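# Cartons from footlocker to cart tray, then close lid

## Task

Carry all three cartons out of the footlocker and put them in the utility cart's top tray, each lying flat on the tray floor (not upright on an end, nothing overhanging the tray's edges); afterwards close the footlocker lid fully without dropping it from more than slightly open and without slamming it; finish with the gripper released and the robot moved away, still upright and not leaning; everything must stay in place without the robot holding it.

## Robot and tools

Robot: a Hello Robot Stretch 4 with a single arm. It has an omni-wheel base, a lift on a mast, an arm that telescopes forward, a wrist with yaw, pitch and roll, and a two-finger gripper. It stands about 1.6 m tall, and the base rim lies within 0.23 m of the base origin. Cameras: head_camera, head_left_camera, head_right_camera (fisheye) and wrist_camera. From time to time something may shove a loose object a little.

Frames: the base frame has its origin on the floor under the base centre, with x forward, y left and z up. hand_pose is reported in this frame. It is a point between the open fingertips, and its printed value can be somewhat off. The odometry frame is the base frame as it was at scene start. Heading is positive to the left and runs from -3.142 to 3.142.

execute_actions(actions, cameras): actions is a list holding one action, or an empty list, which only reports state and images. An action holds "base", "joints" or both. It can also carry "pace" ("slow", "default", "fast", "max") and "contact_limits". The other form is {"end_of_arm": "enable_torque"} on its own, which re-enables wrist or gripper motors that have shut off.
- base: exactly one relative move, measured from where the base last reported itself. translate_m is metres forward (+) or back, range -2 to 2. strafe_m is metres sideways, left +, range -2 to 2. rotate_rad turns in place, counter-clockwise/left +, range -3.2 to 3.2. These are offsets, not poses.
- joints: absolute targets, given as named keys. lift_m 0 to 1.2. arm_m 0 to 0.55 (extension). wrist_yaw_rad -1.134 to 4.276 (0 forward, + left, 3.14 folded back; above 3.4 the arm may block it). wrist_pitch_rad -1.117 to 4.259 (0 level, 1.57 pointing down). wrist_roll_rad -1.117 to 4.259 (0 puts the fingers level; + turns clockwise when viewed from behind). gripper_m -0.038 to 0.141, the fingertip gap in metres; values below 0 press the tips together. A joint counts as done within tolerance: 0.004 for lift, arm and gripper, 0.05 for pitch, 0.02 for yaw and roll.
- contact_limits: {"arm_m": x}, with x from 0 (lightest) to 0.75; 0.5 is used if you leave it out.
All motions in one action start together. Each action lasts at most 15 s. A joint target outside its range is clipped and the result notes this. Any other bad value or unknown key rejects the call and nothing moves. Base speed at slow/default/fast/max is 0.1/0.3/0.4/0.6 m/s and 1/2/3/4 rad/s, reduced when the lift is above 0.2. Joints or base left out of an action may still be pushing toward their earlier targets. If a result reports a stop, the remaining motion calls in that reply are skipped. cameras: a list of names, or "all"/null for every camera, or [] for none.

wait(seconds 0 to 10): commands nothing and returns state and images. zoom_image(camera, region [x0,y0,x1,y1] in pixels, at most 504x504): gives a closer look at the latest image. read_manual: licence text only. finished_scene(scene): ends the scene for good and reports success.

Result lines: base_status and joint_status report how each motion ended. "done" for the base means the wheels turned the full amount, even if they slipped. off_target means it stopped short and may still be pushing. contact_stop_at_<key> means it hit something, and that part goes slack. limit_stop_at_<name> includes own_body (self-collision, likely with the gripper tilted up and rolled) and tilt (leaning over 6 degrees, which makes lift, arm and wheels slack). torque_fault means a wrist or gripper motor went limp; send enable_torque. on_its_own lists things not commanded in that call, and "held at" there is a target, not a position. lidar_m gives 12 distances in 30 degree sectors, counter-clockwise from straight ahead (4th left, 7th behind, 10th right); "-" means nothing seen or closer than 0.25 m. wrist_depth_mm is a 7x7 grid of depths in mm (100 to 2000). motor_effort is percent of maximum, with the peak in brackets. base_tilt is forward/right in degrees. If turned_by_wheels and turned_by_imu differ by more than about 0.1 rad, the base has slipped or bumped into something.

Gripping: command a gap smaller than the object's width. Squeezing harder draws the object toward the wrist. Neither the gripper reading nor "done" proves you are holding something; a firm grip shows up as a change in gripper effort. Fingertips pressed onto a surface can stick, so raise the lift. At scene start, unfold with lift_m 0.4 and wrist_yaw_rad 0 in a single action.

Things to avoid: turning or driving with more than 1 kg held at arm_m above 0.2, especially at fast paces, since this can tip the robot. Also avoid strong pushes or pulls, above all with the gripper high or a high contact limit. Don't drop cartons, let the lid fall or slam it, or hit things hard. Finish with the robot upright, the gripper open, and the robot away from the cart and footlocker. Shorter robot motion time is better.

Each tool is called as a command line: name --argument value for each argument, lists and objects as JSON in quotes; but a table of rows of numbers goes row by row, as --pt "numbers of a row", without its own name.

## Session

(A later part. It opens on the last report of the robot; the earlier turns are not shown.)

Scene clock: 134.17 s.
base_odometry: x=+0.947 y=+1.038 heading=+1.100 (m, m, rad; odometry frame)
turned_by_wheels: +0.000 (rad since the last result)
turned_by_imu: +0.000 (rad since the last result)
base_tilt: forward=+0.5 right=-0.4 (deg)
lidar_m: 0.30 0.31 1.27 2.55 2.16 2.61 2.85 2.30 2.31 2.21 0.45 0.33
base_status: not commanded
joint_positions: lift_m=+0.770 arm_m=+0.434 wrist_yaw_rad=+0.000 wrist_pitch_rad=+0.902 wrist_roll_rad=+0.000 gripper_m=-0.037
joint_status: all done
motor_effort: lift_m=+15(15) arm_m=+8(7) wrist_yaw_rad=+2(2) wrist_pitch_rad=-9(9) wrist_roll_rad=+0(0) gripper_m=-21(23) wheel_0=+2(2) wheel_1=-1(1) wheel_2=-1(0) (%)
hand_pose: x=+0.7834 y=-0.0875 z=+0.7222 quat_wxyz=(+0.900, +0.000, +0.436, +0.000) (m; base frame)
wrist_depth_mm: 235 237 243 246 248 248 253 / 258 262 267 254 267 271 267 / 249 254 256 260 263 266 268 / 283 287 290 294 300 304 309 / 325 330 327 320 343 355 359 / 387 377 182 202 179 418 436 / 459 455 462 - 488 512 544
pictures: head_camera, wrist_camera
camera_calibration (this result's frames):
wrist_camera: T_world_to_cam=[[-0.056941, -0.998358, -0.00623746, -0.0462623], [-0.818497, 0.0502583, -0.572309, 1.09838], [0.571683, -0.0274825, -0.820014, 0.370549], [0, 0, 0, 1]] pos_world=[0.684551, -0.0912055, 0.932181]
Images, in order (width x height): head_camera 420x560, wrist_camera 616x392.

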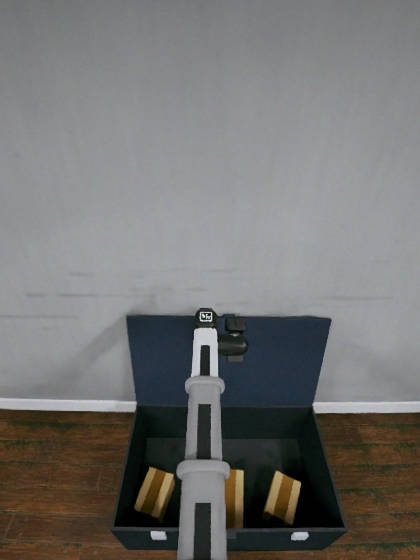

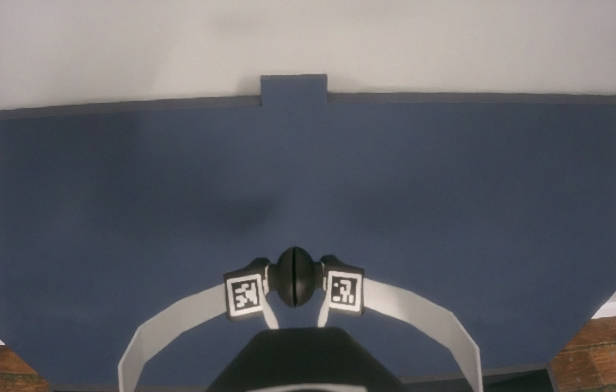

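execute_actions --actions '[{"joints":{"arm_m":0.335,"wrist_pitch_rad":1.57,"gripper_m":0.14}}]' --cameras '["wrist_camera"]'

execute_actions --actions '[{"joints":{"lift_m":0.45}}]' --cameras '["wrist_camera"]'

Scene clock: 141.33 s.
base_odometry: x=+0.947 y=+1.038 heading=+1.100 (m, m, rad; odometry frame)
turned_by_wheels: +0.000 (rad since the last result)
turned_by_imu: +0.000 (rad since the last result)
base_tilt: forward=+0.5 right=-0.5 (deg)
lidar_m: 0.30 0.33 1.30 2.53 2.16 2.62 2.84 2.32 2.29 2.22 0.46 0.32
base_status: not commanded
joint_positions: lift_m=+0.770 arm_m=+0.336 wrist_yaw_rad=+0.000 wrist_pitch_rad=+1.570 wrist_roll_rad=+0.000 gripper_m=+0.140
joint_status: all done
motor_effort: lift_m=+15(15) arm_m=-7(8) wrist_yaw_rad=+1(2) wrist_pitch_rad=-4(0) wrist_roll_rad=+0(0) gripper_m=+0(22) wheel_0=+2(2) wheel_1=-1(1) wheel_2=+0(0) (%)
hand_pose: x=+0.5075 y=-0.0874 z=+0.6600 quat_wxyz=(+0.707, +0.000, +0.707, +0.000) (m; base frame)
wrist_depth_mm: 492 500 512 521 530 525 809 / 603 691 741 768 778 676 904 / 603 831 854 866 878 723 904 / 597 741 854 759 778 732 917 / 597 723 866 750 768 683 931 / 615 564 559 597 580 609 946 / 878 891 891 - 904 931 960
pictures: wrist_camera
camera_calibration (this result's frames):
wrist_camera: T_world_to_cam=[[-0.0483179, -0.998379, 0.0300936, -0.0906336], [-0.99707, 0.0499998, 0.057899, 0.511618], [-0.0593098, -0.0272078, -0.997869, 0.914913], [0, 0, 0, 1]] pos_world=[0.560003, -0.0911746, 0.886068]
Images, in order (width x height): wrist_camera 616x392.

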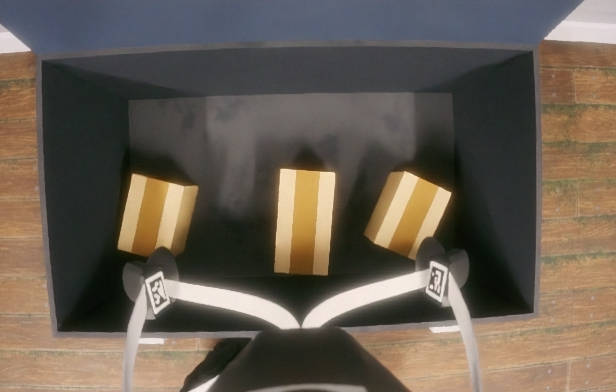

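Scene clock: 143.70 s.
base_odometry: x=+0.947 y=+1.038 heading=+1.100 (m, m, rad; odometry frame)
turned_by_wheels: +0.000 (rad since the last result)
turned_by_imu: +0.000 (rad since the last result)
base_tilt: forward=+0.5 right=-0.4 (deg)
lidar_m: 0.31 0.33 1.30 2.53 2.14 2.61 2.86 2.30 2.32 2.21 0.44 0.33
base_status: not commanded
joint_positions: lift_m=+0.450 arm_m=+0.336 wrist_yaw_rad=+0.000 wrist_pitch_rad=+1.570 wrist_roll_rad=+0.000 gripper_m=+0.140
joint_status: all done
motor_effort: lift_m=+15(15) arm_m=-8(7) wrist_yaw_rad=+2(0) wrist_pitch_rad=-3(4) wrist_roll_rad=+0(1) gripper_m=+0(2) wheel_0=+2(2) wheel_1=-1(1) wheel_2=+0(0) (%)
hand_pose: x=+0.5075 y=-0.0874 z=+0.3400 quat_wxyz=(+0.707, +0.000, +0.707, +0.000) (m; base frame)
wrist_depth_mm: 449 455 480 488 496 484 469 / 521 525 535 525 539 544 512 / 525 530 539 539 544 549 521 / 415 535 539 424 549 436 496 / 418 462 539 430 554 439 512 / 421 477 549 430 549 439 512 / 473 449 488 - 469 427 436
pictures: wrist_camera
camera_calibration (this result's frames):
wrist_camera: T_world_to_cam=[[-0.0483178, -0.998379, 0.0300936, -0.0810036], [-0.99707, 0.0499997, 0.057899, 0.530143], [-0.0593098, -0.0272079, -0.997869, 0.595585], [0, 0, 0, 1]] pos_world=[0.56, -0.0911746, 0.566058]
Images, in order (width x height): wrist_camera 616x392.

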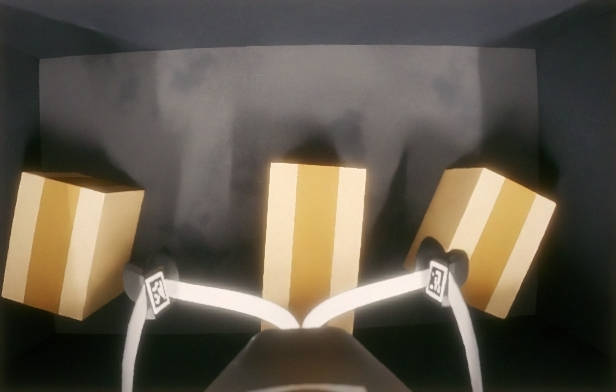

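execute_actions --actions '[{"base":{"strafe_m":-0.012},"joints":{"lift_m":0.31,"arm_m":0.3,"wrist_roll_rad":0.11}}]' --cameras '["wrist_camera"]'

Scene clock: 150.10 s.
base_odometry: x=+0.957 y=+1.033 heading=+1.100 (m, m, rad; odometry frame)
turned_by_wheels: +0.000 (rad since the last result)
turned_by_imu: +0.000 (rad since the last result)
base_tilt: forward=+0.5 right=-0.4 (deg)
lidar_m: 0.29 0.32 1.33 2.55 2.18 2.60 2.84 2.28 2.28 2.20 0.46 0.32
base_status: done
joint_positions: lift_m=+0.310 arm_m=+0.301 wrist_yaw_rad=+0.000 wrist_pitch_rad=+1.570 wrist_roll_rad=+0.110 gripper_m=+0.140
joint_status: all done
motor_effort: lift_m=+15(15) arm_m=-7(10) wrist_yaw_rad=+1(1) wrist_pitch_rad=-4(3) wrist_roll_rad=+1(4) gripper_m=-1(1) wheel_0=+1(9) wheel_1=-3(11) wheel_2=+0(0) (%)
hand_pose: x=+0.4725 y=-0.0874 z=+0.2000 quat_wxyz=(+0.706, +0.039, +0.706, -0.039) (m; base frame)
wrist_depth_mm: 384 384 392 397 397 402 404 / 389 392 394 397 402 407 407 / 389 397 392 283 404 362 290 / 379 397 397 283 407 330 293 / 364 399 402 286 410 296 296 / 373 399 289 286 410 418 379 / 402 407 407 - 357 334 325
pictures: wrist_camera
camera_calibration (this result's frames):
wrist_camera: T_world_to_cam=[[-0.15718, -0.987114, 0.0300212, -0.0260518], [-0.985617, 0.158708, 0.0580627, 0.507378], [-0.062079, -0.0204631, -0.997861, 0.455701], [0, 0, 0, 1]] pos_world=[0.524275, -0.0969158, 0.426049]
Images, in order (width x height): wrist_camera 616x392.

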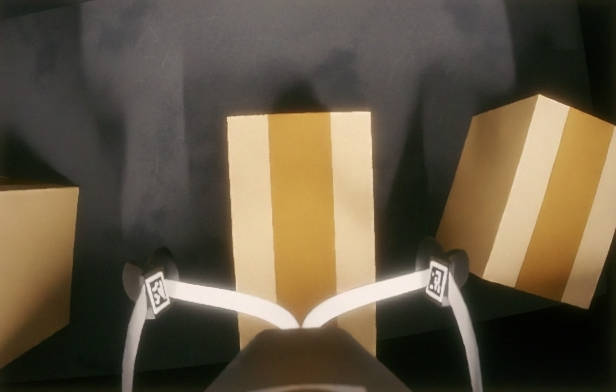

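execute_actions --actions '[{"base":{"strafe_m":-0.004},"joints":{"lift_m":0.208,"arm_m":0.295}}]' --cameras '[]'

execute_actions --actions '[{"joints":{"gripper_m":0.03}}]' --cameras '["wrist_camera"]'

execute_actions --actions '[{"joints":{"lift_m":0.6}}]' --cameras '["wrist_camera"]'

execute_actions --actions '[{"base":{"translate_m":-1.0},"joints":{"arm_m":0.15,"wrist_roll_rad":0}}]' --cameras '[]'

execute_actions --actions '[{"base":{"rotate_rad":-2.2}}]' --cameras '["head_camera","head_left_camera"]'

Scene clock: 161.50 s.
base_odometry: x=+0.961 y=+1.031 heading=+1.100 (m, m, rad; odometry frame)
turned_by_wheels: +0.000 (rad since the last result)
turned_by_imu: +0.000 (rad since the last result)
base_tilt: forward=+0.4 right=-0.6 (deg)
lidar_m: 0.30 0.34 1.30 2.56 2.18 2.59 2.86 2.30 2.27 2.17 0.43 0.32
base_status: done
joint_positions: lift_m=+0.208 arm_m=+0.296 wrist_yaw_rad=+0.000 wrist_pitch_rad=+1.570 wrist_roll_rad=+0.110 gripper_m=+0.140
joint_status: all done
motor_effort: lift_m=+14(14) arm_m=-8(8) wrist_yaw_rad=+0(1) wrist_pitch_rad=-4(4) wrist_roll_rad=+1(0) gripper_m=+1(0) wheel_0=+0(10) wheel_1=+2(4) wheel_2=+0(0) (%)
hand_pose: x=+0.4674 y=-0.0874 z=+0.0981 quat_wxyz=(+0.706, +0.039, +0.706, -0.039) (m; base frame)
wrist_depth_mm: 289 290 293 296 298 300 303 / 290 293 179 180 298 301 304 / 291 294 181 182 184 306 253 / 296 297 182 183 186 307 236 / 296 296 183 185 187 266 220 / 298 298 185 184 189 312 317 / 303 303 186 - 312 315 315
pictures: none
No camera images: the call's "cameras" was empty. Leave "cameras" out to get every camera's image.

Scene clock: 163.60 s.
base_odometry: x=+0.961 y=+1.031 heading=+1.100 (m, m, rad; odometry frame)
turned_by_wheels: +0.000 (rad since the last result)
turned_by_imu: +0.000 (rad since the last result)
base_tilt: forward=+0.5 right=-0.3 (deg)
lidar_m: 0.29 0.32 1.29 2.55 2.19 2.64 2.83 2.29 2.27 2.19 0.45 0.33
base_status: not commanded
joint_positions: lift_m=+0.208 arm_m=+0.296 wrist_yaw_rad=+0.000 wrist_pitch_rad=+1.570 wrist_roll_rad=+0.110 gripper_m=+0.031
joint_status: all done
motor_effort: lift_m=+15(15) arm_m=-8(8) wrist_yaw_rad=+1(0) wrist_pitch_rad=-4(4) wrist_roll_rad=+2(1) gripper_m=-35(35) wheel_0=+0(0) wheel_1=+2(2) wheel_2=+0(0) (%)
hand_pose: x=+0.4674 y=-0.0874 z=+0.0979 quat_wxyz=(+0.706, +0.039, +0.706, -0.039) (m; base frame)
wrist_depth_mm: 286 287 293 293 297 298 301 / 289 291 159 160 163 301 286 / 290 293 160 161 163 304 253 / 291 296 161 163 165 306 237 / 296 297 163 163 167 285 221 / 298 175 163 165 167 177 315 / 300 303 164 - 168 314 315
pictures: wrist_camera
camera_calibration (this result's frames):
wrist_camera: T_world_to_cam=[[-0.157197, -0.987111, 0.0300258, -0.0237692], [-0.985612, 0.158725, 0.0580917, 0.508361], [-0.0621088, -0.020462, -0.99786, 0.35362], [0, 0, 0, 1]] pos_world=[0.519273, -0.0969167, 0.324045]
Images, in order (width x height): wrist_camera 616x392.

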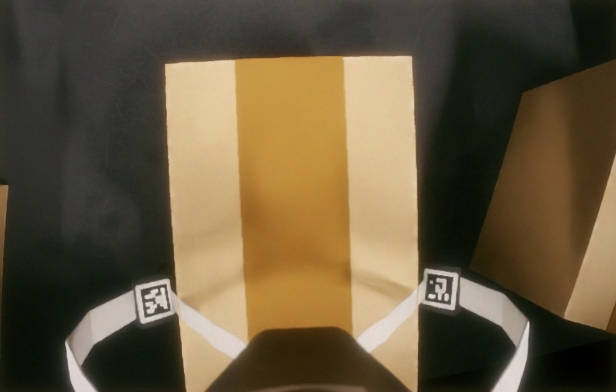

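Scene clock: 166.20 s.
base_odometry: x=+0.961 y=+1.031 heading=+1.100 (m, m, rad; odometry frame)
turned_by_wheels: +0.000 (rad since the last result)
turned_by_imu: +0.000 (rad since the last result)
base_tilt: forward=+0.5 right=-0.5 (deg)
lidar_m: 0.29 0.32 1.28 2.54 2.17 2.61 2.86 2.31 2.30 2.20 0.46 0.33
base_status: not commanded
joint_positions: lift_m=+0.600 arm_m=+0.296 wrist_yaw_rad=+0.000 wrist_pitch_rad=+1.570 wrist_roll_rad=+0.110 gripper_m=+0.031
joint_status: all done
motor_effort: lift_m=+21(21) arm_m=-7(7) wrist_yaw_rad=+0(2) wrist_pitch_rad=-4(4) wrist_roll_rad=+0(0) gripper_m=-35(34) wheel_0=+0(0) wheel_1=+3(2) wheel_2=-1(1) (%)
hand_pose: x=+0.4674 y=-0.0874 z=+0.4894 quat_wxyz=(+0.706, +0.039, +0.706, -0.039) (m; base frame)
wrist_depth_mm: 466 500 549 609 647 597 459 / 591 668 159 160 162 654 466 / 615 676 160 160 163 627 488 / 564 591 161 162 164 621 504 / 569 574 162 163 166 640 512 / 544 174 164 165 167 177 452 / 436 430 165 - 168 750 759
pictures: wrist_camera
camera_calibration (this result's frames):
wrist_camera: T_world_to_cam=[[-0.157196, -0.987111, 0.0300259, -0.035525], [-0.985612, 0.158725, 0.0580922, 0.485614], [-0.0621092, -0.020462, -0.99786, 0.744275], [0, 0, 0, 1]] pos_world=[0.519269, -0.0969167, 0.715538]
Images, in order (width x height): wrist_camera 616x392.

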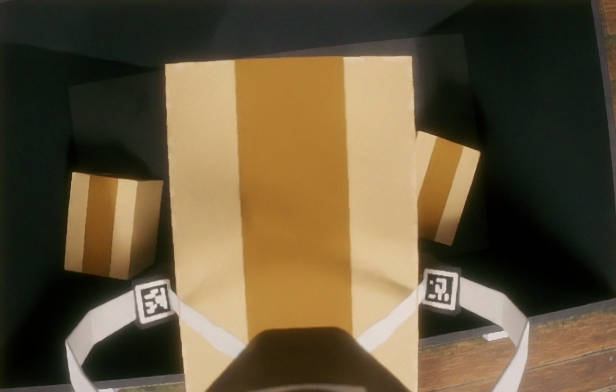

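Scene clock: 171.03 s.
base_odometry: x=+0.508 y=+0.140 heading=+1.100 (m, m, rad; odometry frame)
turned_by_wheels: +0.000 (rad since the last result)
turned_by_imu: +0.004 (rad since the last result)
base_tilt: forward=+0.4 right=-0.4 (deg)
lidar_m: 1.30 1.96 2.65 1.77 1.86 1.91 1.82 1.82 1.52 2.19 2.27 0.26
base_status: done
joint_positions: lift_m=+0.600 arm_m=+0.151 wrist_yaw_rad=+0.000 wrist_pitch_rad=+1.570 wrist_roll_rad=+0.000 gripper_m=+0.031
joint_status: all done
motor_effort: lift_m=+21(21) arm_m=-7(7) wrist_yaw_rad=+0(1) wrist_pitch_rad=-4(4) wrist_roll_rad=-1(2) gripper_m=-35(35) wheel_0=-2(7) wheel_1=-1(6) wheel_2=+2(10) (%)
hand_pose: x=+0.3224 y=-0.0874 z=+0.4895 quat_wxyz=(+0.707, +0.000, +0.707, +0.000) (m; base frame)
wrist_depth_mm: 683 683 699 691 715 715 715 / 691 691 160 160 162 723 715 / 691 699 160 161 163 732 723 / 699 707 161 163 165 732 741 / 699 715 163 164 166 732 741 / 715 175 163 165 167 177 759 / 715 559 165 - 169 741 768
pictures: none
No camera images: the call's "cameras" was empty. Leave "cameras" out to get every camera's image.

Scene clock: 173.43 s.
base_odometry: x=+0.508 y=+0.140 heading=-1.099 (m, m, rad; odometry frame)
turned_by_wheels: -2.200 (rad since the last result)
turned_by_imu: -2.163 (rad since the last result)
base_tilt: forward=+0.5 right=-0.4 (deg)
lidar_m: 1.46 2.18 2.24 2.04 1.30 1.34 2.47 1.80 1.83 1.94 1.83 0.25
base_status: done
joint_positions: lift_m=+0.600 arm_m=+0.151 wrist_yaw_rad=+0.000 wrist_pitch_rad=+1.570 wrist_roll_rad=+0.000 gripper_m=+0.031
joint_status: not commanded
motor_effort: lift_m=+21(21) arm_m=-8(7) wrist_yaw_rad=+0(0) wrist_pitch_rad=-3(4) wrist_roll_rad=-1(1) gripper_m=-34(35) wheel_0=+1(9) wheel_1=+1(4) wheel_2=+1(9) (%)
hand_pose: x=+0.3225 y=-0.0874 z=+0.4895 quat_wxyz=(+0.707, +0.000, +0.707, +0.000) (m; base frame)
wrist_depth_mm: 691 683 707 699 707 715 723 / 691 691 159 160 162 723 732 / 691 699 160 161 163 732 741 / 707 699 162 163 165 723 741 / 707 715 163 164 166 741 741 / 715 174 164 165 167 177 759 / 715 627 165 - 169 741 750
pictures: head_camera, head_left_camera
Images, in order (width x height): head_camera 420x560, head_left_camera 420x672.

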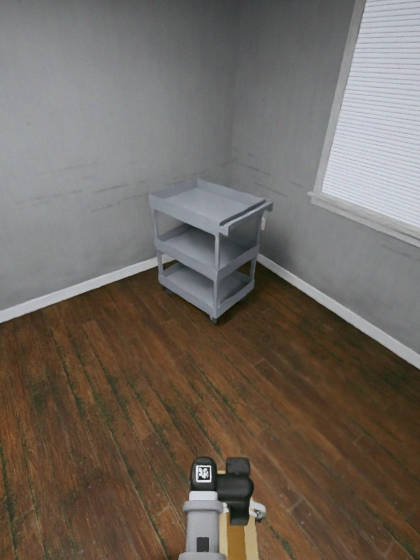

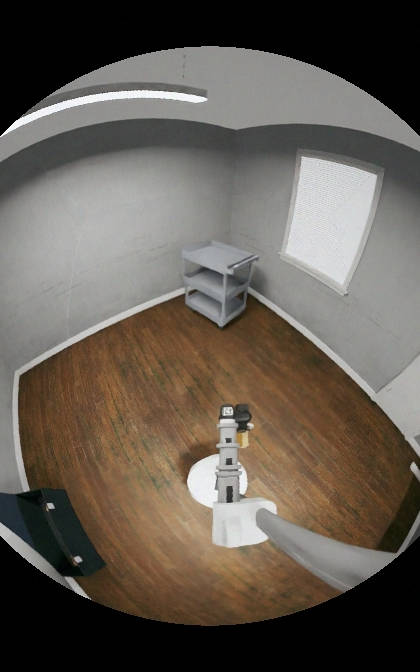

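execute_actions --actions '[{"base":{"rotate_rad":-0.83}}]' --cameras '[]'

execute_actions --actions '[{"base":{"strafe_m":1.44},"joints":{"lift_m":1.19},"pace":"fast"}]' --cameras '["head_camera"]'

execute_actions --actions '[{"base":{"translate_m":0.45}}]' --cameras '["head_camera","head_left_camera"]'

Scene clock: 188.60 s.
base_odometry: x=+0.508 y=+0.140 heading=-1.929 (m, m, rad; odometry frame)
turned_by_wheels: -0.830 (rad since the last result)
turned_by_imu: -0.816 (rad since the last result)
base_tilt: forward=+0.6 right=-0.5 (deg)
lidar_m: 1.81 1.47 1.54 2.18 2.36 1.29 1.28 2.11 2.59 1.80 1.94 0.26
base_status: done
joint_positions: lift_m=+0.600 arm_m=+0.151 wrist_yaw_rad=+0.000 wrist_pitch_rad=+1.570 wrist_roll_rad=+0.000 gripper_m=+0.031
joint_status: not commanded
motor_effort: lift_m=+21(21) arm_m=-7(7) wrist_yaw_rad=+1(0) wrist_pitch_rad=-3(3) wrist_roll_rad=-1(1) gripper_m=-35(36) wheel_0=+2(6) wheel_1=+2(8) wheel_2=+1(8) (%)
hand_pose: x=+0.3225 y=-0.0874 z=+0.4895 quat_wxyz=(+0.707, +0.000, +0.707, +0.000) (m; base frame)
wrist_depth_mm: 676 699 699 699 715 715 723 / 691 683 159 160 162 723 723 / 691 699 160 162 163 715 750 / 699 699 162 163 164 723 750 / 707 715 162 164 166 741 741 / 707 174 164 165 167 177 750 / 723 554 165 - 168 759 759
pictures: none
No camera images: the call's "cameras" was empty. Leave "cameras" out to get every camera's image.

Scene clock: 193.33 s.
base_odometry: x=+1.856 y=-0.365 heading=-1.929 (m, m, rad; odometry frame)
turned_by_wheels: +0.000 (rad since the last result)
turned_by_imu: +0.000 (rad since the last result)
base_tilt: forward=+0.5 right=-0.4 (deg)
lidar_m: 0.27 0.97 0.76 0.73 0.80 1.24 1.73 1.49 1.92 3.27 2.62 0.25
base_status: done
joint_positions: lift_m=+1.190 arm_m=+0.151 wrist_yaw_rad=+0.000 wrist_pitch_rad=+1.570 wrist_roll_rad=+0.000 gripper_m=+0.031
joint_status: all done
motor_effort: lift_m=+21(22) arm_m=-7(7) wrist_yaw_rad=+0(0) wrist_pitch_rad=-4(4) wrist_roll_rad=-1(1) gripper_m=-34(34) wheel_0=+2(11) wheel_1=-1(12) wheel_2=+0(0) (%)
hand_pose: x=+0.3224 y=-0.0874 z=+1.0795 quat_wxyz=(+0.707, +0.000, +0.707, +0.000) (m; base frame)
wrist_depth_mm: 1098 1308 1255 1308 1336 1281 1336 / 1160 1255 159 160 162 1308 1366 / 1160 1281 160 161 163 1308 1336 / 1182 1281 161 163 165 1308 1366 / 1182 1308 163 163 165 1336 1336 / 1205 174 163 165 167 177 1397 / 1078 1336 165 - 169 1397 1366
pictures: head_camera
Images, in order (width x height): head_camera 420x560.

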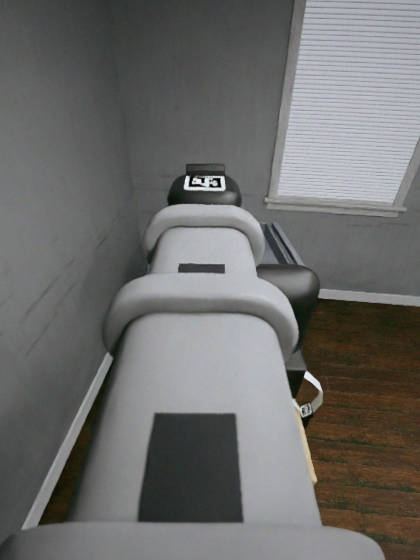

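Scene clock: 196.30 s.
base_odometry: x=+1.699 y=-0.786 heading=-1.929 (m, m, rad; odometry frame)
turned_by_wheels: +0.000 (rad since the last result)
turned_by_imu: -0.002 (rad since the last result)
base_tilt: forward=+0.5 right=-0.4 (deg)
lidar_m: 0.25 0.56 0.73 0.67 0.77 1.16 2.20 1.87 3.55 3.26 2.03 0.25
base_status: done
joint_positions: lift_m=+1.190 arm_m=+0.151 wrist_yaw_rad=+0.000 wrist_pitch_rad=+1.570 wrist_roll_rad=+0.000 gripper_m=+0.031
joint_status: not commanded
motor_effort: lift_m=+21(21) arm_m=-7(7) wrist_yaw_rad=+1(0) wrist_pitch_rad=-4(3) wrist_roll_rad=-1(1) gripper_m=-35(36) wheel_0=+0(4) wheel_1=+2(10) wheel_2=-1(11) (%)
hand_pose: x=+0.3224 y=-0.0874 z=+1.0795 quat_wxyz=(+0.707, +0.000, +0.707, +0.000) (m; base frame)
wrist_depth_mm: 449 480 500 820 809 1336 1308 / 1025 809 159 160 162 1308 1336 / 1098 1281 160 161 163 1336 1366 / 1118 1281 161 163 164 1336 1397 / 1118 1308 162 164 166 1336 1366 / 1138 174 164 164 167 177 1366 / 1008 1308 164 - 169 1366 1430
pictures: head_camera, head_left_camera
Images, in order (width x height): head_camera 420x560, head_left_camera 420x672.

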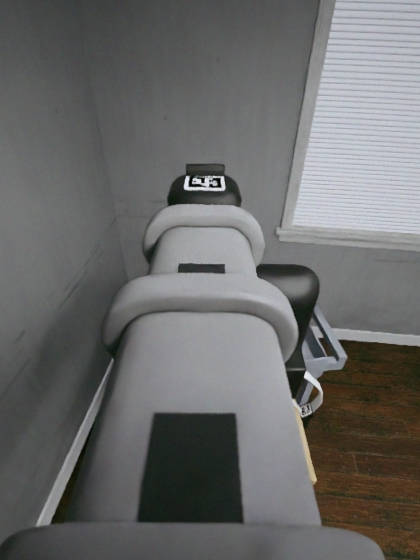

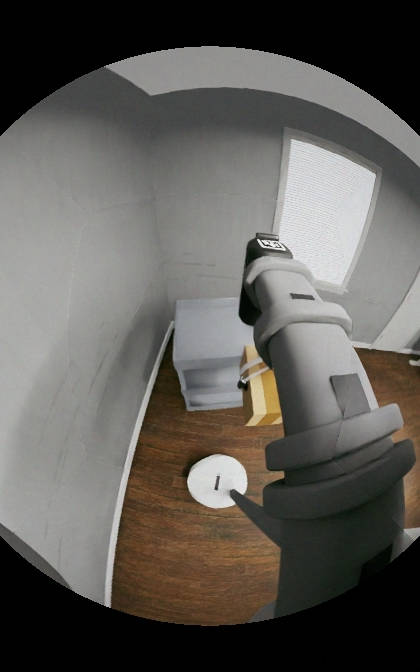

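execute_actions --actions '[{"base":{"strafe_m":0.19}}]' --cameras '[]'

execute_actions --actions '[{"base":{"translate_m":0.19},"joints":{"arm_m":0.4}}]' --cameras '["wrist_camera","head_left_camera","head_right_camera"]'

Scene clock: 203.97 s.
base_odometry: x=+1.877 y=-0.853 heading=-1.929 (m, m, rad; odometry frame)
turned_by_wheels: +0.000 (rad since the last result)
turned_by_imu: +0.000 (rad since the last result)
base_tilt: forward=+0.5 right=-0.4 (deg)
lidar_m: 0.25 0.68 0.52 0.50 0.56 0.83 2.17 1.99 3.54 3.46 2.00 0.25
base_status: done
joint_positions: lift_m=+1.190 arm_m=+0.151 wrist_yaw_rad=+0.000 wrist_pitch_rad=+1.570 wrist_roll_rad=+0.000 gripper_m=+0.031
joint_status: not commanded
motor_effort: lift_m=+21(21) arm_m=-7(7) wrist_yaw_rad=+1(0) wrist_pitch_rad=-3(3) wrist_roll_rad=-1(1) gripper_m=-34(36) wheel_0=+0(5) wheel_1=+1(9) wheel_2=+0(1) (%)
hand_pose: x=+0.3224 y=-0.0874 z=+1.0795 quat_wxyz=(+0.707, +0.000, +0.707, +0.000) (m; base frame)
wrist_depth_mm: 768 1138 480 496 676 778 1308 / 798 1118 159 160 163 1308 1336 / 820 1138 160 162 163 1308 1336 / 842 1255 161 163 165 1366 1366 / 854 1229 163 164 166 1366 1366 / 854 175 164 165 167 178 1397 / 778 1308 165 - 168 1366 1397
pictures: none
No camera images: the call's "cameras" was empty. Leave "cameras" out to get every camera's image.

Scene clock: 206.00 s.
base_odometry: x=+1.810 y=-1.031 heading=-1.928 (m, m, rad; odometry frame)
turned_by_wheels: +0.000 (rad since the last result)
turned_by_imu: -0.001 (rad since the last result)
base_tilt: forward=+0.6 right=-0.4 (deg)
lidar_m: 0.34 0.66 0.50 0.47 0.52 0.81 2.36 2.19 3.81 3.48 0.61 0.37
base_status: done
joint_positions: lift_m=+1.190 arm_m=+0.399 wrist_yaw_rad=+0.000 wrist_pitch_rad=+1.570 wrist_roll_rad=+0.000 gripper_m=+0.031
joint_status: all done
motor_effort: lift_m=+21(21) arm_m=+8(7) wrist_yaw_rad=+0(2) wrist_pitch_rad=-3(5) wrist_roll_rad=-1(1) gripper_m=-34(35) wheel_0=+2(9) wheel_1=+3(8) wheel_2=+1(10) (%)
hand_pose: x=+0.5698 y=-0.0874 z=+1.0795 quat_wxyz=(+0.707, +0.000, +0.707, +0.000) (m; base frame)
wrist_depth_mm: 715 878 484 508 508 512 512 / 732 878 159 160 163 517 521 / 741 976 160 161 163 517 525 / 759 1078 161 163 164 521 530 / 778 1078 163 164 166 525 530 / 788 174 163 164 167 178 530 / 707 1229 165 - 168 1397 1397
pictures: head_left_camera, head_right_camera, wrist_camera
camera_calibration (this result's frames):
wrist_camera: T_world_to_cam=[[-0.0482203, -0.998383, 0.030092, -0.100299], [-0.997076, 0.0499014, 0.0578681, 0.549535], [-0.0592762, -0.0272136, -0.997871, 1.33721], [0, 0, 0, 1]] pos_world=[0.622356, -0.0911694, 1.30558]
Images, in order (width x height): head_left_camera 420x672, head_right_camera 420x672, wrist_camera 616x392.

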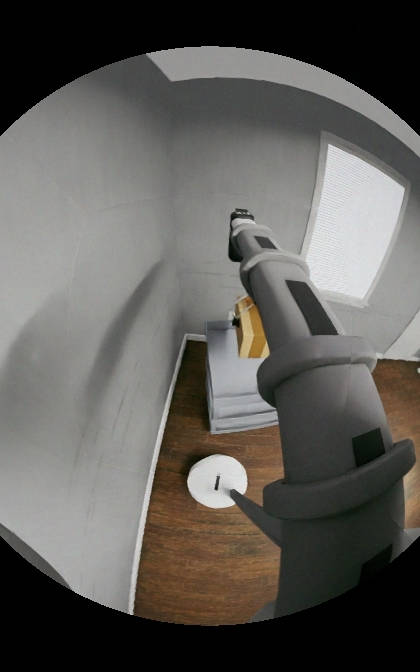

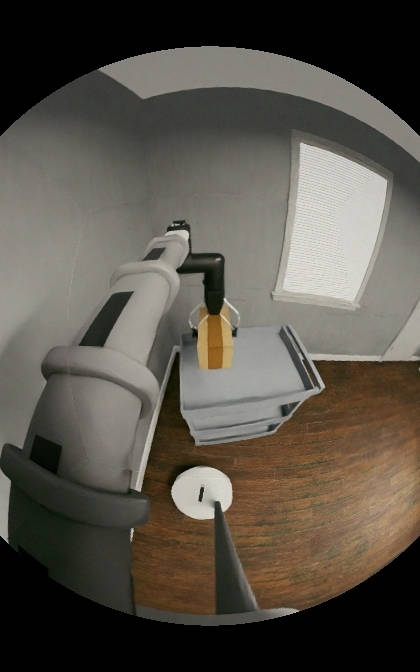

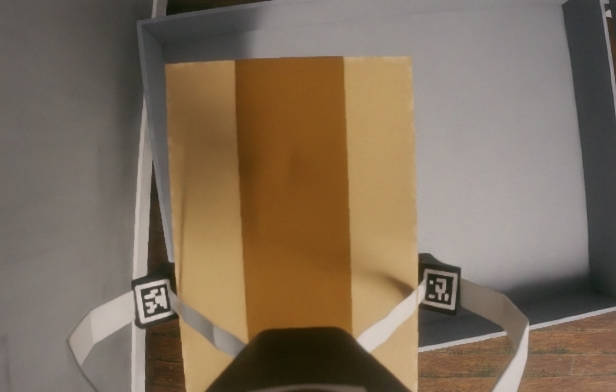

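execute_actions --actions '[{"base":{"strafe_m":0.04},"joints":{"arm_m":0.42,"wrist_roll_rad":-0.1,"lift_m":1.06}}]' --cameras '[]'

execute_actions --actions '[{"joints":{"lift_m":0.978},"pace":"slow"}]' --cameras '["wrist_camera"]'

execute_actions --actions '[{"joints":{"gripper_m":0.13}}]' --cameras '[]'

execute_actions --actions '[{"joints":{"lift_m":1.12}}]' --cameras '["wrist_camera"]'

Scene clock: 220.53 s.
base_odometry: x=+1.848 y=-1.045 heading=-1.928 (m, m, rad; odometry frame)
turned_by_wheels: +0.000 (rad since the last result)
turned_by_imu: +0.000 (rad since the last result)
base_tilt: forward=+0.4 right=-0.3 (deg)
lidar_m: 0.34 0.61 0.45 0.43 0.50 0.72 2.35 2.19 3.82 3.51 0.58 0.38
base_status: done
joint_positions: lift_m=+1.060 arm_m=+0.419 wrist_yaw_rad=+0.000 wrist_pitch_rad=+1.570 wrist_roll_rad=-0.100 gripper_m=+0.031
joint_status: all done
motor_effort: lift_m=+15(19) arm_m=+8(9) wrist_yaw_rad=+0(1) wrist_pitch_rad=-4(4) wrist_roll_rad=-1(3) gripper_m=-36(35) wheel_0=-2(8) wheel_1=+2(7) wheel_2=+0(1) (%)
hand_pose: x=+0.5897 y=-0.0874 z=+0.9499 quat_wxyz=(+0.706, -0.035, +0.706, +0.035) (m; base frame)
wrist_depth_mm: 627 768 368 373 377 382 382 / 647 831 159 160 162 382 387 / 683 891 160 162 163 387 387 / 707 917 161 163 165 392 392 / 741 976 163 164 166 392 392 / 768 175 164 164 167 177 399 / 683 1138 165 - 168 394 404
pictures: none
No camera images: the call's "cameras" was empty. Leave "cameras" out to get every camera's image.

Scene clock: 222.10 s.
base_odometry: x=+1.848 y=-1.045 heading=-1.928 (m, m, rad; odometry frame)
turned_by_wheels: +0.000 (rad since the last result)
turned_by_imu: +0.000 (rad since the last result)
base_tilt: forward=+0.5 right=-0.4 (deg)
lidar_m: 0.36 0.60 0.45 0.44 0.49 0.76 2.35 2.20 3.80 3.51 0.57 0.37
base_status: not commanded
joint_positions: lift_m=+0.978 arm_m=+0.419 wrist_yaw_rad=+0.000 wrist_pitch_rad=+1.570 wrist_roll_rad=-0.100 gripper_m=+0.031
joint_status: all done
motor_effort: lift_m=+15(16) arm_m=+8(8) wrist_yaw_rad=+1(0) wrist_pitch_rad=-4(4) wrist_roll_rad=-2(1) gripper_m=-34(33) wheel_0=-2(2) wheel_1=+2(2) wheel_2=+0(0) (%)
hand_pose: x=+0.5897 y=-0.0874 z=+0.8679 quat_wxyz=(+0.706, -0.035, +0.706, +0.035) (m; base frame)
wrist_depth_mm: 621 279 289 291 296 297 300 / 647 257 159 160 162 300 303 / 676 257 160 162 164 303 307 / 707 273 161 162 164 306 306 / 732 271 163 164 166 304 309 / 759 174 163 165 167 177 312 / 691 282 165 - 169 312 315
pictures: wrist_camera
camera_calibration (this result's frames):
wrist_camera: T_world_to_cam=[[0.0514782, -0.998218, 0.030172, -0.151826], [-0.997075, -0.0496632, 0.0580965, 0.572709], [-0.0564945, -0.0330744, -0.997855, 1.12514], [0, 0, 0, 1]] pos_world=[0.642414, -0.0858995, 1.09404]
Images, in order (width x height): wrist_camera 616x392.

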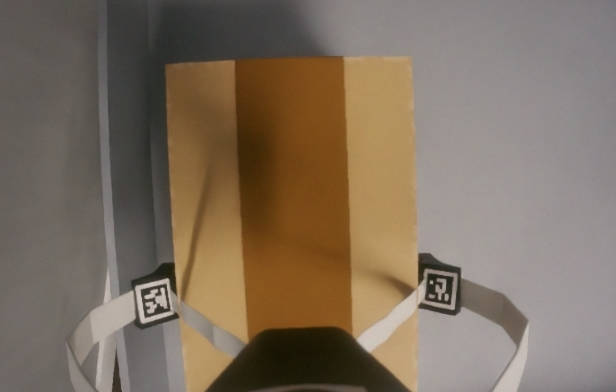

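Scene clock: 224.03 s.
base_odometry: x=+1.848 y=-1.045 heading=-1.928 (m, m, rad; odometry frame)
turned_by_wheels: +0.000 (rad since the last result)
turned_by_imu: +0.000 (rad since the last result)
base_tilt: forward=+0.6 right=-0.5 (deg)
lidar_m: 0.35 0.60 0.45 0.43 0.49 0.71 2.34 2.18 3.82 3.50 0.55 0.40
base_status: not commanded
joint_positions: lift_m=+0.978 arm_m=+0.419 wrist_yaw_rad=+0.000 wrist_pitch_rad=+1.571 wrist_roll_rad=-0.100 gripper_m=+0.130
joint_status: all done
motor_effort: lift_m=+15(15) arm_m=+8(8) wrist_yaw_rad=+2(1) wrist_pitch_rad=-6(10) wrist_roll_rad=-2(1) gripper_m=-1(34) wheel_0=-2(2) wheel_1=+2(2) wheel_2=+0(0) (%)
hand_pose: x=+0.5895 y=-0.0874 z=+0.8679 quat_wxyz=(+0.706, -0.035, +0.706, +0.035) (m; base frame)
wrist_depth_mm: 627 281 296 296 298 301 304 / 647 281 180 181 298 301 304 / 683 282 180 182 185 306 309 / 715 277 182 183 186 307 312 / 741 252 183 185 187 310 314 / 768 231 185 185 188 312 317 / 798 294 186 - 310 314 319
pictures: none
No camera images: the call's "cameras" was empty. Leave "cameras" out to get every camera's image.

Scene clock: 225.70 s.
base_odometry: x=+1.848 y=-1.045 heading=-1.928 (m, m, rad; odometry frame)
turned_by_wheels: +0.000 (rad since the last result)
turned_by_imu: +0.000 (rad since the last result)
base_tilt: forward=+0.6 right=-0.5 (deg)
lidar_m: 0.35 0.60 0.44 0.43 0.50 0.75 2.34 2.18 3.80 3.51 0.59 0.39
base_status: not commanded
joint_positions: lift_m=+1.120 arm_m=+0.419 wrist_yaw_rad=+0.000 wrist_pitch_rad=+1.570 wrist_roll_rad=-0.100 gripper_m=+0.130
joint_status: all done
motor_effort: lift_m=+21(22) arm_m=+7(8) wrist_yaw_rad=+1(2) wrist_pitch_rad=-3(6) wrist_roll_rad=-1(1) gripper_m=+1(1) wheel_0=-2(2) wheel_1=+2(2) wheel_2=+0(0) (%)
hand_pose: x=+0.5899 y=-0.0874 z=+1.0095 quat_wxyz=(+0.707, -0.035, +0.706, +0.035) (m; base frame)
wrist_depth_mm: 621 831 427 433 436 442 445 / 647 917 430 433 439 442 449 / 676 1025 427 322 445 445 449 / 715 1042 375 324 449 445 452 / 741 1025 413 324 449 455 459 / 768 1025 327 325 449 459 462 / 788 1182 445 - 455 459 462
pictures: wrist_camera
camera_calibration (this result's frames):
wrist_camera: T_world_to_cam=[[0.0512592, -0.998229, 0.0301902, -0.155993], [-0.997106, -0.0494551, 0.0577445, 0.564988], [-0.0561492, -0.0330628, -0.997875, 1.26621], [0, 0, 0, 1]] pos_world=[0.642445, -0.0859105, 1.2356]
Images, in order (width x height): wrist_camera 616x392.

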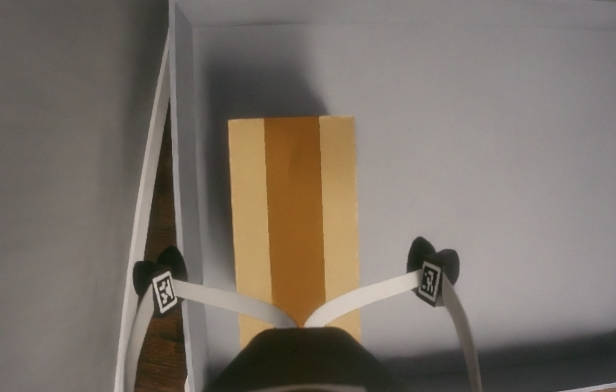

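execute_actions --actions '[{"base":{"translate_m":-0.3},"joints":{"arm_m":0.05,"gripper_m":0.14},"pace":"fast"}]' --cameras '[]'

execute_actions --actions '[{"base":{"rotate_rad":3.03},"joints":{"lift_m":0.5,"wrist_roll_rad":0.45},"pace":"fast"}]' --cameras '[]'

execute_actions --actions '[{"base":{"strafe_m":1.468},"pace":"max"}]' --cameras '[]'

execute_actions --actions '[{"base":{"translate_m":1.03},"joints":{"arm_m":0.34,"lift_m":0.53},"pace":"fast"}]' --cameras '["wrist_camera","head_camera"]'

Scene clock: 241.77 s.
base_odometry: x=+1.953 y=-0.764 heading=-1.929 (m, m, rad; odometry frame)
turned_by_wheels: +0.000 (rad since the last result)
turned_by_imu: +0.001 (rad since the last result)
base_tilt: forward=+0.6 right=-0.4 (deg)
lidar_m: 0.64 0.65 0.47 0.47 0.53 0.81 2.04 1.92 2.37 3.50 2.16 0.71
base_status: done
joint_positions: lift_m=+1.120 arm_m=+0.051 wrist_yaw_rad=+0.000 wrist_pitch_rad=+1.570 wrist_roll_rad=-0.100 gripper_m=+0.140
joint_status: all done
motor_effort: lift_m=+20(21) arm_m=-8(7) wrist_yaw_rad=+2(0) wrist_pitch_rad=-4(2) wrist_roll_rad=+0(1) gripper_m=+1(1) wheel_0=+0(7) wheel_1=-3(7) wheel_2=+1(11) (%)
hand_pose: x=+0.2224 y=-0.0874 z=+1.0095 quat_wxyz=(+0.706, -0.035, +0.706, +0.035) (m; base frame)
wrist_depth_mm: 715 1025 1205 1078 1078 1229 1229 / 741 1098 1205 1205 1229 1255 1255 / 778 1138 1205 1205 1255 1255 1281 / 820 1205 1229 1255 1281 1229 1281 / 854 1118 1042 1042 1281 1308 1281 / 891 1098 1025 976 1308 1255 1281 / 931 1255 1255 - 1255 1336 1281
pictures: none
No camera images: the call's "cameras" was empty. Leave "cameras" out to get every camera's image.

Scene clock: 245.50 s.
base_odometry: x=+1.953 y=-0.764 heading=+1.101 (m, m, rad; odometry frame)
turned_by_wheels: +3.029 (rad since the last result)
turned_by_imu: +2.978 (rad since the last result)
base_tilt: forward=+0.5 right=-0.5 (deg)
lidar_m: 1.98 1.92 2.10 3.46 2.40 0.75 0.66 0.70 0.50 0.47 0.51 0.69
base_status: done
joint_positions: lift_m=+0.500 arm_m=+0.051 wrist_yaw_rad=+0.000 wrist_pitch_rad=+1.570 wrist_roll_rad=+0.450 gripper_m=+0.140
joint_status: all done
motor_effort: lift_m=+15(20) arm_m=-8(7) wrist_yaw_rad=+2(2) wrist_pitch_rad=-4(4) wrist_roll_rad=+1(4) gripper_m=+2(0) wheel_0=-3(8) wheel_1=-2(6) wheel_2=-3(7) (%)
hand_pose: x=+0.2224 y=-0.0874 z=+0.3899 quat_wxyz=(+0.690, +0.158, +0.689, -0.158) (m; base frame)
wrist_depth_mm: 591 597 603 609 609 564 459 / 591 603 603 609 615 615 488 / 597 609 609 627 609 621 535 / 603 609 621 627 621 627 580 / 609 609 621 459 492 634 640 / 603 621 410 404 413 634 654 / 621 621 410 - 418 647 654
pictures: none
No camera images: the call's "cameras" was empty. Leave "cameras" out to get every camera's image.

Scene clock: 249.70 s.
base_odometry: x=+0.644 y=-0.099 heading=+1.101 (m, m, rad; odometry frame)
turned_by_wheels: +0.000 (rad since the last result)
turned_by_imu: +0.000 (rad since the last result)
base_tilt: forward=+0.5 right=-0.4 (deg)
lidar_m: 1.44 1.52 2.89 2.00 2.08 1.75 1.67 1.41 1.23 1.96 2.05 2.16
base_status: done
joint_positions: lift_m=+0.500 arm_m=+0.051 wrist_yaw_rad=+0.000 wrist_pitch_rad=+1.570 wrist_roll_rad=+0.450 gripper_m=+0.140
joint_status: not commanded
motor_effort: lift_m=+17(17) arm_m=-7(8) wrist_yaw_rad=+2(1) wrist_pitch_rad=-4(4) wrist_roll_rad=+1(1) gripper_m=+0(0) wheel_0=+2(15) wheel_1=-3(16) wheel_2=+0(2) (%)
hand_pose: x=+0.2224 y=-0.0874 z=+0.3898 quat_wxyz=(+0.690, +0.158, +0.689, -0.158) (m; base frame)
wrist_depth_mm: 591 585 603 603 609 609 615 / 597 603 597 603 615 621 627 / 597 603 615 621 627 615 627 / 591 603 609 615 627 621 640 / 609 609 615 459 500 634 647 / 609 609 407 407 413 640 647 / 621 615 410 - 418 640 654
pictures: none
No camera images: the call's "cameras" was empty. Leave "cameras" out to get every camera's image.

Scene clock: 253.57 s.
base_odometry: x=+1.110 y=+0.819 heading=+1.101 (m, m, rad; odometry frame)
turned_by_wheels: +0.000 (rad since the last result)
turned_by_imu: -0.004 (rad since the last result)
base_tilt: forward=+0.5 right=-0.5 (deg)
lidar_m: 0.42 0.44 0.63 2.77 2.34 2.81 2.73 2.04 2.04 1.97 1.49 0.42
base_status: done
joint_positions: lift_m=+0.530 arm_m=+0.339 wrist_yaw_rad=+0.000 wrist_pitch_rad=+1.570 wrist_roll_rad=+0.450 gripper_m=+0.140
joint_status: all done
motor_effort: lift_m=+20(21) arm_m=+8(9) wrist_yaw_rad=+0(1) wrist_pitch_rad=-3(4) wrist_roll_rad=+0(1) gripper_m=+1(0) wheel_0=-1(6) wheel_1=+2(9) wheel_2=+0(14) (%)
hand_pose: x=+0.5099 y=-0.0874 z=+0.4195 quat_wxyz=(+0.690, +0.158, +0.689, -0.158) (m; base frame)
wrist_depth_mm: 462 549 603 535 634 647 654 / 569 597 609 609 382 647 661 / 603 615 621 615 399 654 661 / 603 615 615 621 492 661 676 / 615 621 627 559 359 676 668 / 621 585 410 320 661 668 676 / 621 433 336 - 668 676 676
pictures: head_camera, wrist_camera
camera_calibration (this result's frames):
wrist_camera: T_world_to_cam=[[-0.477264, -0.878258, 0.0297018, 0.146086], [-0.876343, 0.478185, 0.0579876, 0.503748], [-0.065131, 0.00164649, -0.997875, 0.68063], [0, 0, 0, 1]] pos_world=[0.555508, -0.113704, 0.645634]
Images, in order (width x height): head_camera 420x560, wrist_camera 616x392.

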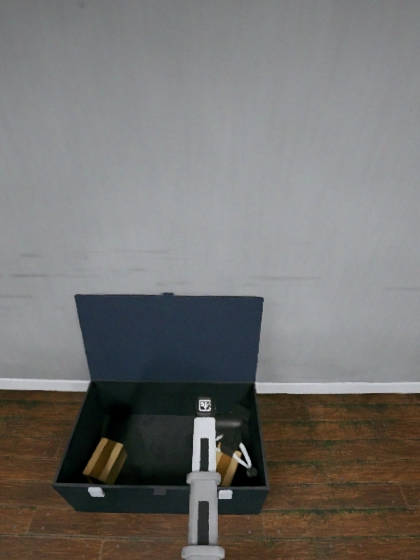

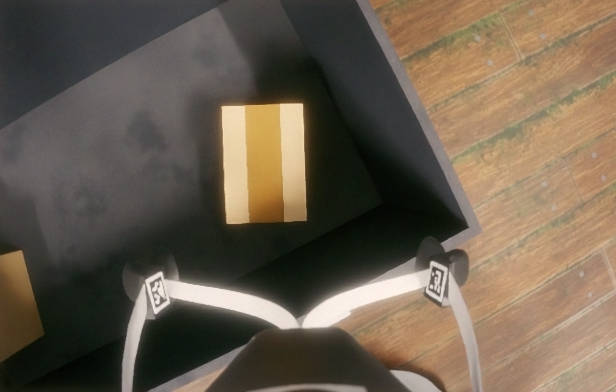

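execute_actions --actions '[{"joints":{"arm_m":0.42,"lift_m":0.48}}]' --cameras '[]'

execute_actions --actions '[{"joints":{"lift_m":0.31}}]' --cameras '["wrist_camera"]'

Scene clock: 261.27 s.
base_odometry: x=+1.110 y=+0.819 heading=+1.101 (m, m, rad; odometry frame)
turned_by_wheels: +0.000 (rad since the last result)
turned_by_imu: +0.000 (rad since the last result)
base_tilt: forward=+0.4 right=-0.5 (deg)
lidar_m: 0.44 0.46 0.63 2.75 2.30 2.83 2.71 2.07 2.05 1.93 1.48 0.45
base_status: not commanded
joint_positions: lift_m=+0.480 arm_m=+0.419 wrist_yaw_rad=+0.000 wrist_pitch_rad=+1.570 wrist_roll_rad=+0.450 gripper_m=+0.140
joint_status: all done
motor_effort: lift_m=+15(18) arm_m=+8(8) wrist_yaw_rad=+1(0) wrist_pitch_rad=-4(4) wrist_roll_rad=+1(1) gripper_m=-1(1) wheel_0=-1(0) wheel_1=+2(2) wheel_2=+1(1) (%)
hand_pose: x=+0.5898 y=-0.0874 z=+0.3700 quat_wxyz=(+0.690, +0.158, +0.689, -0.158) (m; base frame)
wrist_depth_mm: 345 413 535 535 304 597 597 / 424 539 564 564 315 603 603 / 554 554 569 569 397 609 609 / 559 564 569 459 521 320 609 / 569 569 574 459 580 298 621 / 569 574 580 480 382 301 621 / 580 569 569 - 324 282 627
pictures: none
No camera images: the call's "cameras" was empty. Leave "cameras" out to get every camera's image.

Scene clock: 263.07 s.
base_odometry: x=+1.110 y=+0.819 heading=+1.101 (m, m, rad; odometry frame)
turned_by_wheels: +0.000 (rad since the last result)
turned_by_imu: +0.000 (rad since the last result)
base_tilt: forward=+0.5 right=-0.3 (deg)
lidar_m: 0.42 0.43 0.62 2.78 2.34 2.83 2.73 2.04 2.06 1.95 1.45 0.46
base_status: not commanded
joint_positions: lift_m=+0.310 arm_m=+0.419 wrist_yaw_rad=+0.000 wrist_pitch_rad=+1.570 wrist_roll_rad=+0.450 gripper_m=+0.140
joint_status: all done
motor_effort: lift_m=+15(15) arm_m=+8(8) wrist_yaw_rad=+0(1) wrist_pitch_rad=-4(4) wrist_roll_rad=+1(1) gripper_m=+0(1) wheel_0=+0(1) wheel_1=+2(2) wheel_2=+0(0) (%)
hand_pose: x=+0.5898 y=-0.0874 z=+0.2000 quat_wxyz=(+0.690, +0.158, +0.689, -0.158) (m; base frame)
wrist_depth_mm: 345 387 392 392 266 173 - / 384 389 397 399 317 195 154 / 389 394 397 399 397 224 172 / 392 397 283 285 407 260 193 / 394 399 286 287 413 285 213 / 397 399 287 289 362 303 246 / 402 407 413 - 324 263 239
pictures: wrist_camera
camera_calibration (this result's frames):
wrist_camera: T_world_to_cam=[[-0.477321, -0.878225, 0.0297683, 0.190774], [-0.876302, 0.478245, 0.0581097, 0.586475], [-0.06527, 0.00165099, -0.997866, 0.466824], [0, 0, 0, 1]] pos_world=[0.635458, -0.113707, 0.426069]
Images, in order (width x height): wrist_camera 616x392.

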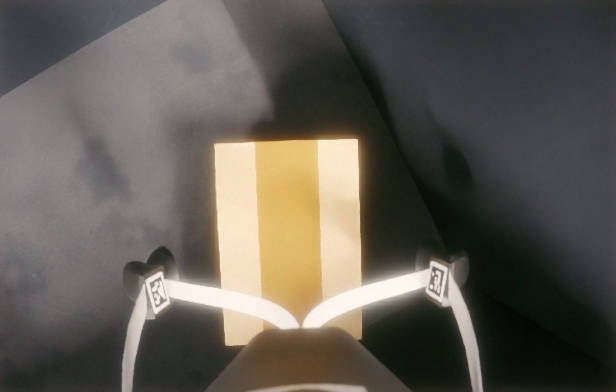

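execute_actions --actions '[{"base":{"strafe_m":0.01},"joints":{"lift_m":0.208}}]' --cameras '[]'

execute_actions --actions '[{"joints":{"gripper_m":0.03}}]' --cameras '[]'

execute_actions --actions '[{"joints":{"lift_m":0.6}}]' --cameras '["wrist_camera"]'

execute_actions --actions '[{"base":{"translate_m":-0.95},"joints":{"arm_m":0.15,"wrist_roll_rad":-0.1}}]' --cameras '[]'

execute_actions --actions '[{"base":{"strafe_m":-1.31},"pace":"fast"}]' --cameras '[]'

execute_actions --actions '[{"base":{"rotate_rad":-3.03},"joints":{"lift_m":1.19}}]' --cameras '["head_left_camera","head_right_camera"]'

Scene clock: 278.70 s.
base_odometry: x=+1.101 y=+0.824 heading=+1.101 (m, m, rad; odometry frame)
turned_by_wheels: +0.000 (rad since the last result)
turned_by_imu: +0.000 (rad since the last result)
base_tilt: forward=+0.5 right=-0.4 (deg)
lidar_m: 0.41 0.44 0.62 2.77 2.34 2.82 2.73 2.08 2.06 1.97 1.49 0.44
base_status: done
joint_positions: lift_m=+0.208 arm_m=+0.419 wrist_yaw_rad=+0.000 wrist_pitch_rad=+1.571 wrist_roll_rad=+0.450 gripper_m=+0.140
joint_status: all done
motor_effort: lift_m=+13(14) arm_m=+8(8) wrist_yaw_rad=+1(0) wrist_pitch_rad=-6(6) wrist_roll_rad=+0(1) gripper_m=+1(1) wheel_0=-1(9) wheel_1=+1(8) wheel_2=+0(1) (%)
hand_pose: x=+0.5895 y=-0.0874 z=+0.0981 quat_wxyz=(+0.689, +0.158, +0.689, -0.158) (m; base frame)
wrist_depth_mm: 287 289 294 297 289 187 - / 289 293 296 298 300 211 167 / 291 296 181 182 183 243 187 / 294 296 183 183 185 282 205 / 296 298 184 186 187 298 232 / 297 300 186 185 189 312 259 / 301 303 187 - 190 263 239
pictures: none
No camera images: the call's "cameras" was empty. Leave "cameras" out to get every camera's image.

Scene clock: 280.80 s.
base_odometry: x=+1.101 y=+0.824 heading=+1.101 (m, m, rad; odometry frame)
turned_by_wheels: +0.000 (rad since the last result)
turned_by_imu: +0.000 (rad since the last result)
base_tilt: forward=+0.7 right=-0.4 (deg)
lidar_m: 0.42 0.43 0.63 2.76 2.33 2.80 2.71 2.09 2.07 1.95 1.48 0.42
base_status: not commanded
joint_positions: lift_m=+0.208 arm_m=+0.419 wrist_yaw_rad=+0.000 wrist_pitch_rad=+1.570 wrist_roll_rad=+0.450 gripper_m=+0.031
joint_status: all done
motor_effort: lift_m=+16(16) arm_m=+8(8) wrist_yaw_rad=+0(1) wrist_pitch_rad=-4(6) wrist_roll_rad=+0(0) gripper_m=-35(38) wheel_0=-1(1) wheel_1=+1(1) wheel_2=+0(0) (%)
hand_pose: x=+0.5897 y=-0.0874 z=+0.0978 quat_wxyz=(+0.690, +0.158, +0.689, -0.158) (m; base frame)
wrist_depth_mm: 285 286 287 293 289 189 - / 287 289 293 294 297 212 167 / 290 293 160 162 164 244 187 / 291 296 161 163 164 283 207 / 294 297 163 163 166 304 232 / 298 174 163 165 167 177 258 / 297 301 165 - 168 268 238
pictures: none
No camera images: the call's "cameras" was empty. Leave "cameras" out to get every camera's image.

Scene clock: 283.40 s.
base_odometry: x=+1.101 y=+0.824 heading=+1.101 (m, m, rad; odometry frame)
turned_by_wheels: +0.000 (rad since the last result)
turned_by_imu: +0.000 (rad since the last result)
base_tilt: forward=+0.6 right=-0.6 (deg)
lidar_m: 0.41 0.43 0.62 2.75 2.30 2.82 2.73 2.06 2.08 1.97 1.49 0.45
base_status: not commanded
joint_positions: lift_m=+0.600 arm_m=+0.419 wrist_yaw_rad=+0.000 wrist_pitch_rad=+1.570 wrist_roll_rad=+0.450 gripper_m=+0.031
joint_status: all done
motor_effort: lift_m=+23(23) arm_m=+7(8) wrist_yaw_rad=+0(0) wrist_pitch_rad=-4(4) wrist_roll_rad=+0(0) gripper_m=-35(35) wheel_0=-1(1) wheel_1=+1(1) wheel_2=+0(0) (%)
hand_pose: x=+0.5898 y=-0.0874 z=+0.4893 quat_wxyz=(+0.690, +0.158, +0.689, -0.158) (m; base frame)
wrist_depth_mm: 362 413 530 564 699 707 715 / 424 544 676 668 699 723 723 / 580 683 160 162 163 723 732 / 676 683 162 162 165 732 732 / 683 683 162 164 166 741 741 / 627 175 164 165 167 178 741 / 569 699 165 - 169 732 750
pictures: wrist_camera
camera_calibration (this result's frames):
wrist_camera: T_world_to_cam=[[-0.477397, -0.878181, 0.0298407, 0.182158], [-0.876249, 0.478326, 0.0582429, 0.569544], [-0.0654214, 0.00165706, -0.997856, 0.75565], [0, 0, 0, 1]] pos_world=[0.63546, -0.113712, 0.715422]
Images, in order (width x height): wrist_camera 616x392.

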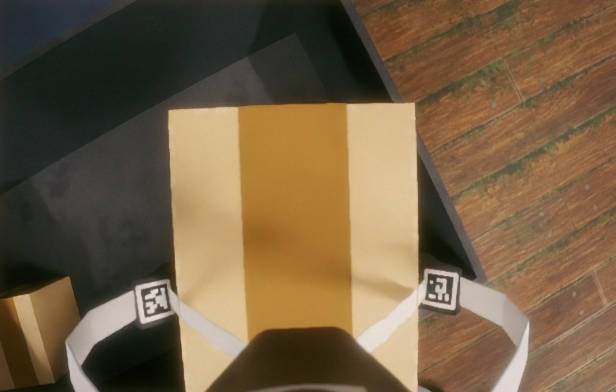

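Scene clock: 288.07 s.
base_odometry: x=+0.671 y=-0.023 heading=+1.101 (m, m, rad; odometry frame)
turned_by_wheels: +0.000 (rad since the last result)
turned_by_imu: +0.004 (rad since the last result)
base_tilt: forward=+0.6 right=-0.4 (deg)
lidar_m: 1.37 1.44 2.84 1.99 2.08 1.84 1.75 1.31 1.28 1.95 2.05 2.08
base_status: done
joint_positions: lift_m=+0.600 arm_m=+0.151 wrist_yaw_rad=+0.000 wrist_pitch_rad=+1.570 wrist_roll_rad=-0.100 gripper_m=+0.031
joint_status: all done
motor_effort: lift_m=+22(22) arm_m=-8(8) wrist_yaw_rad=+1(1) wrist_pitch_rad=-5(2) wrist_roll_rad=-1(5) gripper_m=-36(35) wheel_0=-2(10) wheel_1=-1(4) wheel_2=-1(12) (%)
hand_pose: x=+0.3223 y=-0.0874 z=+0.4894 quat_wxyz=(+0.706, -0.035, +0.706, +0.035) (m; base frame)
wrist_depth_mm: 683 683 691 699 707 707 723 / 683 699 691 699 723 732 715 / 699 691 160 162 163 732 723 / 707 707 162 162 165 741 750 / 699 699 163 163 166 732 741 / 715 174 163 165 167 177 759 / 707 504 165 - 169 759 759
pictures: none
No camera images: the call's "cameras" was empty. Leave "cameras" out to get every camera's image.

Scene clock: 292.50 s.
base_odometry: x=+1.839 y=-0.617 heading=+1.101 (m, m, rad; odometry frame)
turned_by_wheels: +0.000 (rad since the last result)
turned_by_imu: +0.001 (rad since the last result)
base_tilt: forward=+0.4 right=-0.5 (deg)
lidar_m: 1.95 1.77 1.98 3.29 2.50 0.88 0.77 0.78 0.67 0.64 0.66 0.95
base_status: done
joint_positions: lift_m=+0.600 arm_m=+0.151 wrist_yaw_rad=+0.000 wrist_pitch_rad=+1.570 wrist_roll_rad=-0.100 gripper_m=+0.031
joint_status: not commanded
motor_effort: lift_m=+22(22) arm_m=-7(7) wrist_yaw_rad=+1(0) wrist_pitch_rad=-4(5) wrist_roll_rad=-1(1) gripper_m=-36(36) wheel_0=-2(11) wheel_1=+3(14) wheel_2=+0(1) (%)
hand_pose: x=+0.3223 y=-0.0874 z=+0.4894 quat_wxyz=(+0.706, -0.035, +0.706, +0.035) (m; base frame)
wrist_depth_mm: 676 683 699 707 715 707 715 / 683 699 699 707 707 715 723 / 699 691 161 161 164 715 723 / 699 699 162 163 165 732 732 / 715 715 163 163 166 732 741 / 707 176 164 164 167 177 732 / 715 504 165 - 168 750 741
pictures: none
No camera images: the call's "cameras" was empty. Leave "cameras" out to get every camera's image.

Scene clock: 295.77 s.
base_odometry: x=+1.839 y=-0.617 heading=-1.929 (m, m, rad; odometry frame)
turned_by_wheels: -3.030 (rad since the last result)
turned_by_imu: -2.979 (rad since the last result)
base_tilt: forward=+0.6 right=-0.4 (deg)
lidar_m: 0.25 0.85 0.67 0.65 0.70 1.09 1.95 1.74 2.28 3.32 2.29 0.25
base_status: done
joint_positions: lift_m=+1.190 arm_m=+0.151 wrist_yaw_rad=+0.000 wrist_pitch_rad=+1.570 wrist_roll_rad=-0.100 gripper_m=+0.031
joint_status: all done
motor_effort: lift_m=+22(23) arm_m=-7(8) wrist_yaw_rad=+0(0) wrist_pitch_rad=-4(2) wrist_roll_rad=-1(1) gripper_m=-36(35) wheel_0=+2(6) wheel_1=+1(6) wheel_2=+2(9) (%)
hand_pose: x=+0.3225 y=-0.0874 z=+1.0794 quat_wxyz=(+0.706, -0.035, +0.706, +0.035) (m; base frame)
wrist_depth_mm: 917 1229 1281 1138 1160 1308 1336 / 976 1308 1281 1281 1281 1308 1308 / 1025 1255 160 161 163 1308 1336 / 1042 1308 162 163 165 1308 1366 / 1098 1336 163 164 166 1366 1366 / 1160 175 163 165 168 177 1397 / 1025 1308 164 - 168 1366 1366
pictures: head_left_camera, head_right_camera
Images, in order (width x height): head_left_camera 420x672, head_right_camera 420x672.

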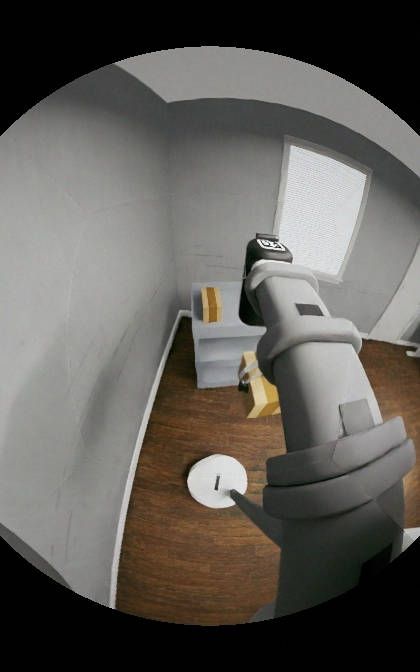

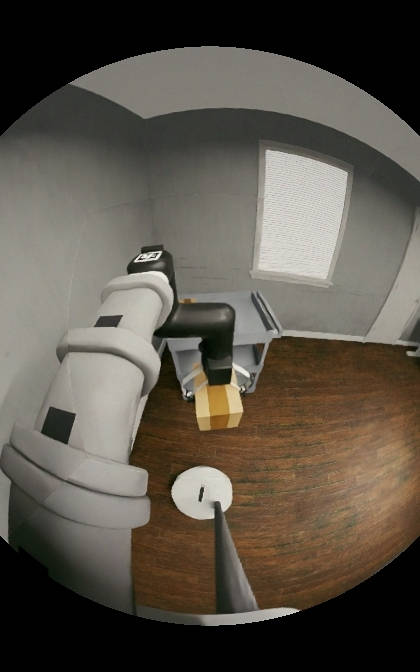

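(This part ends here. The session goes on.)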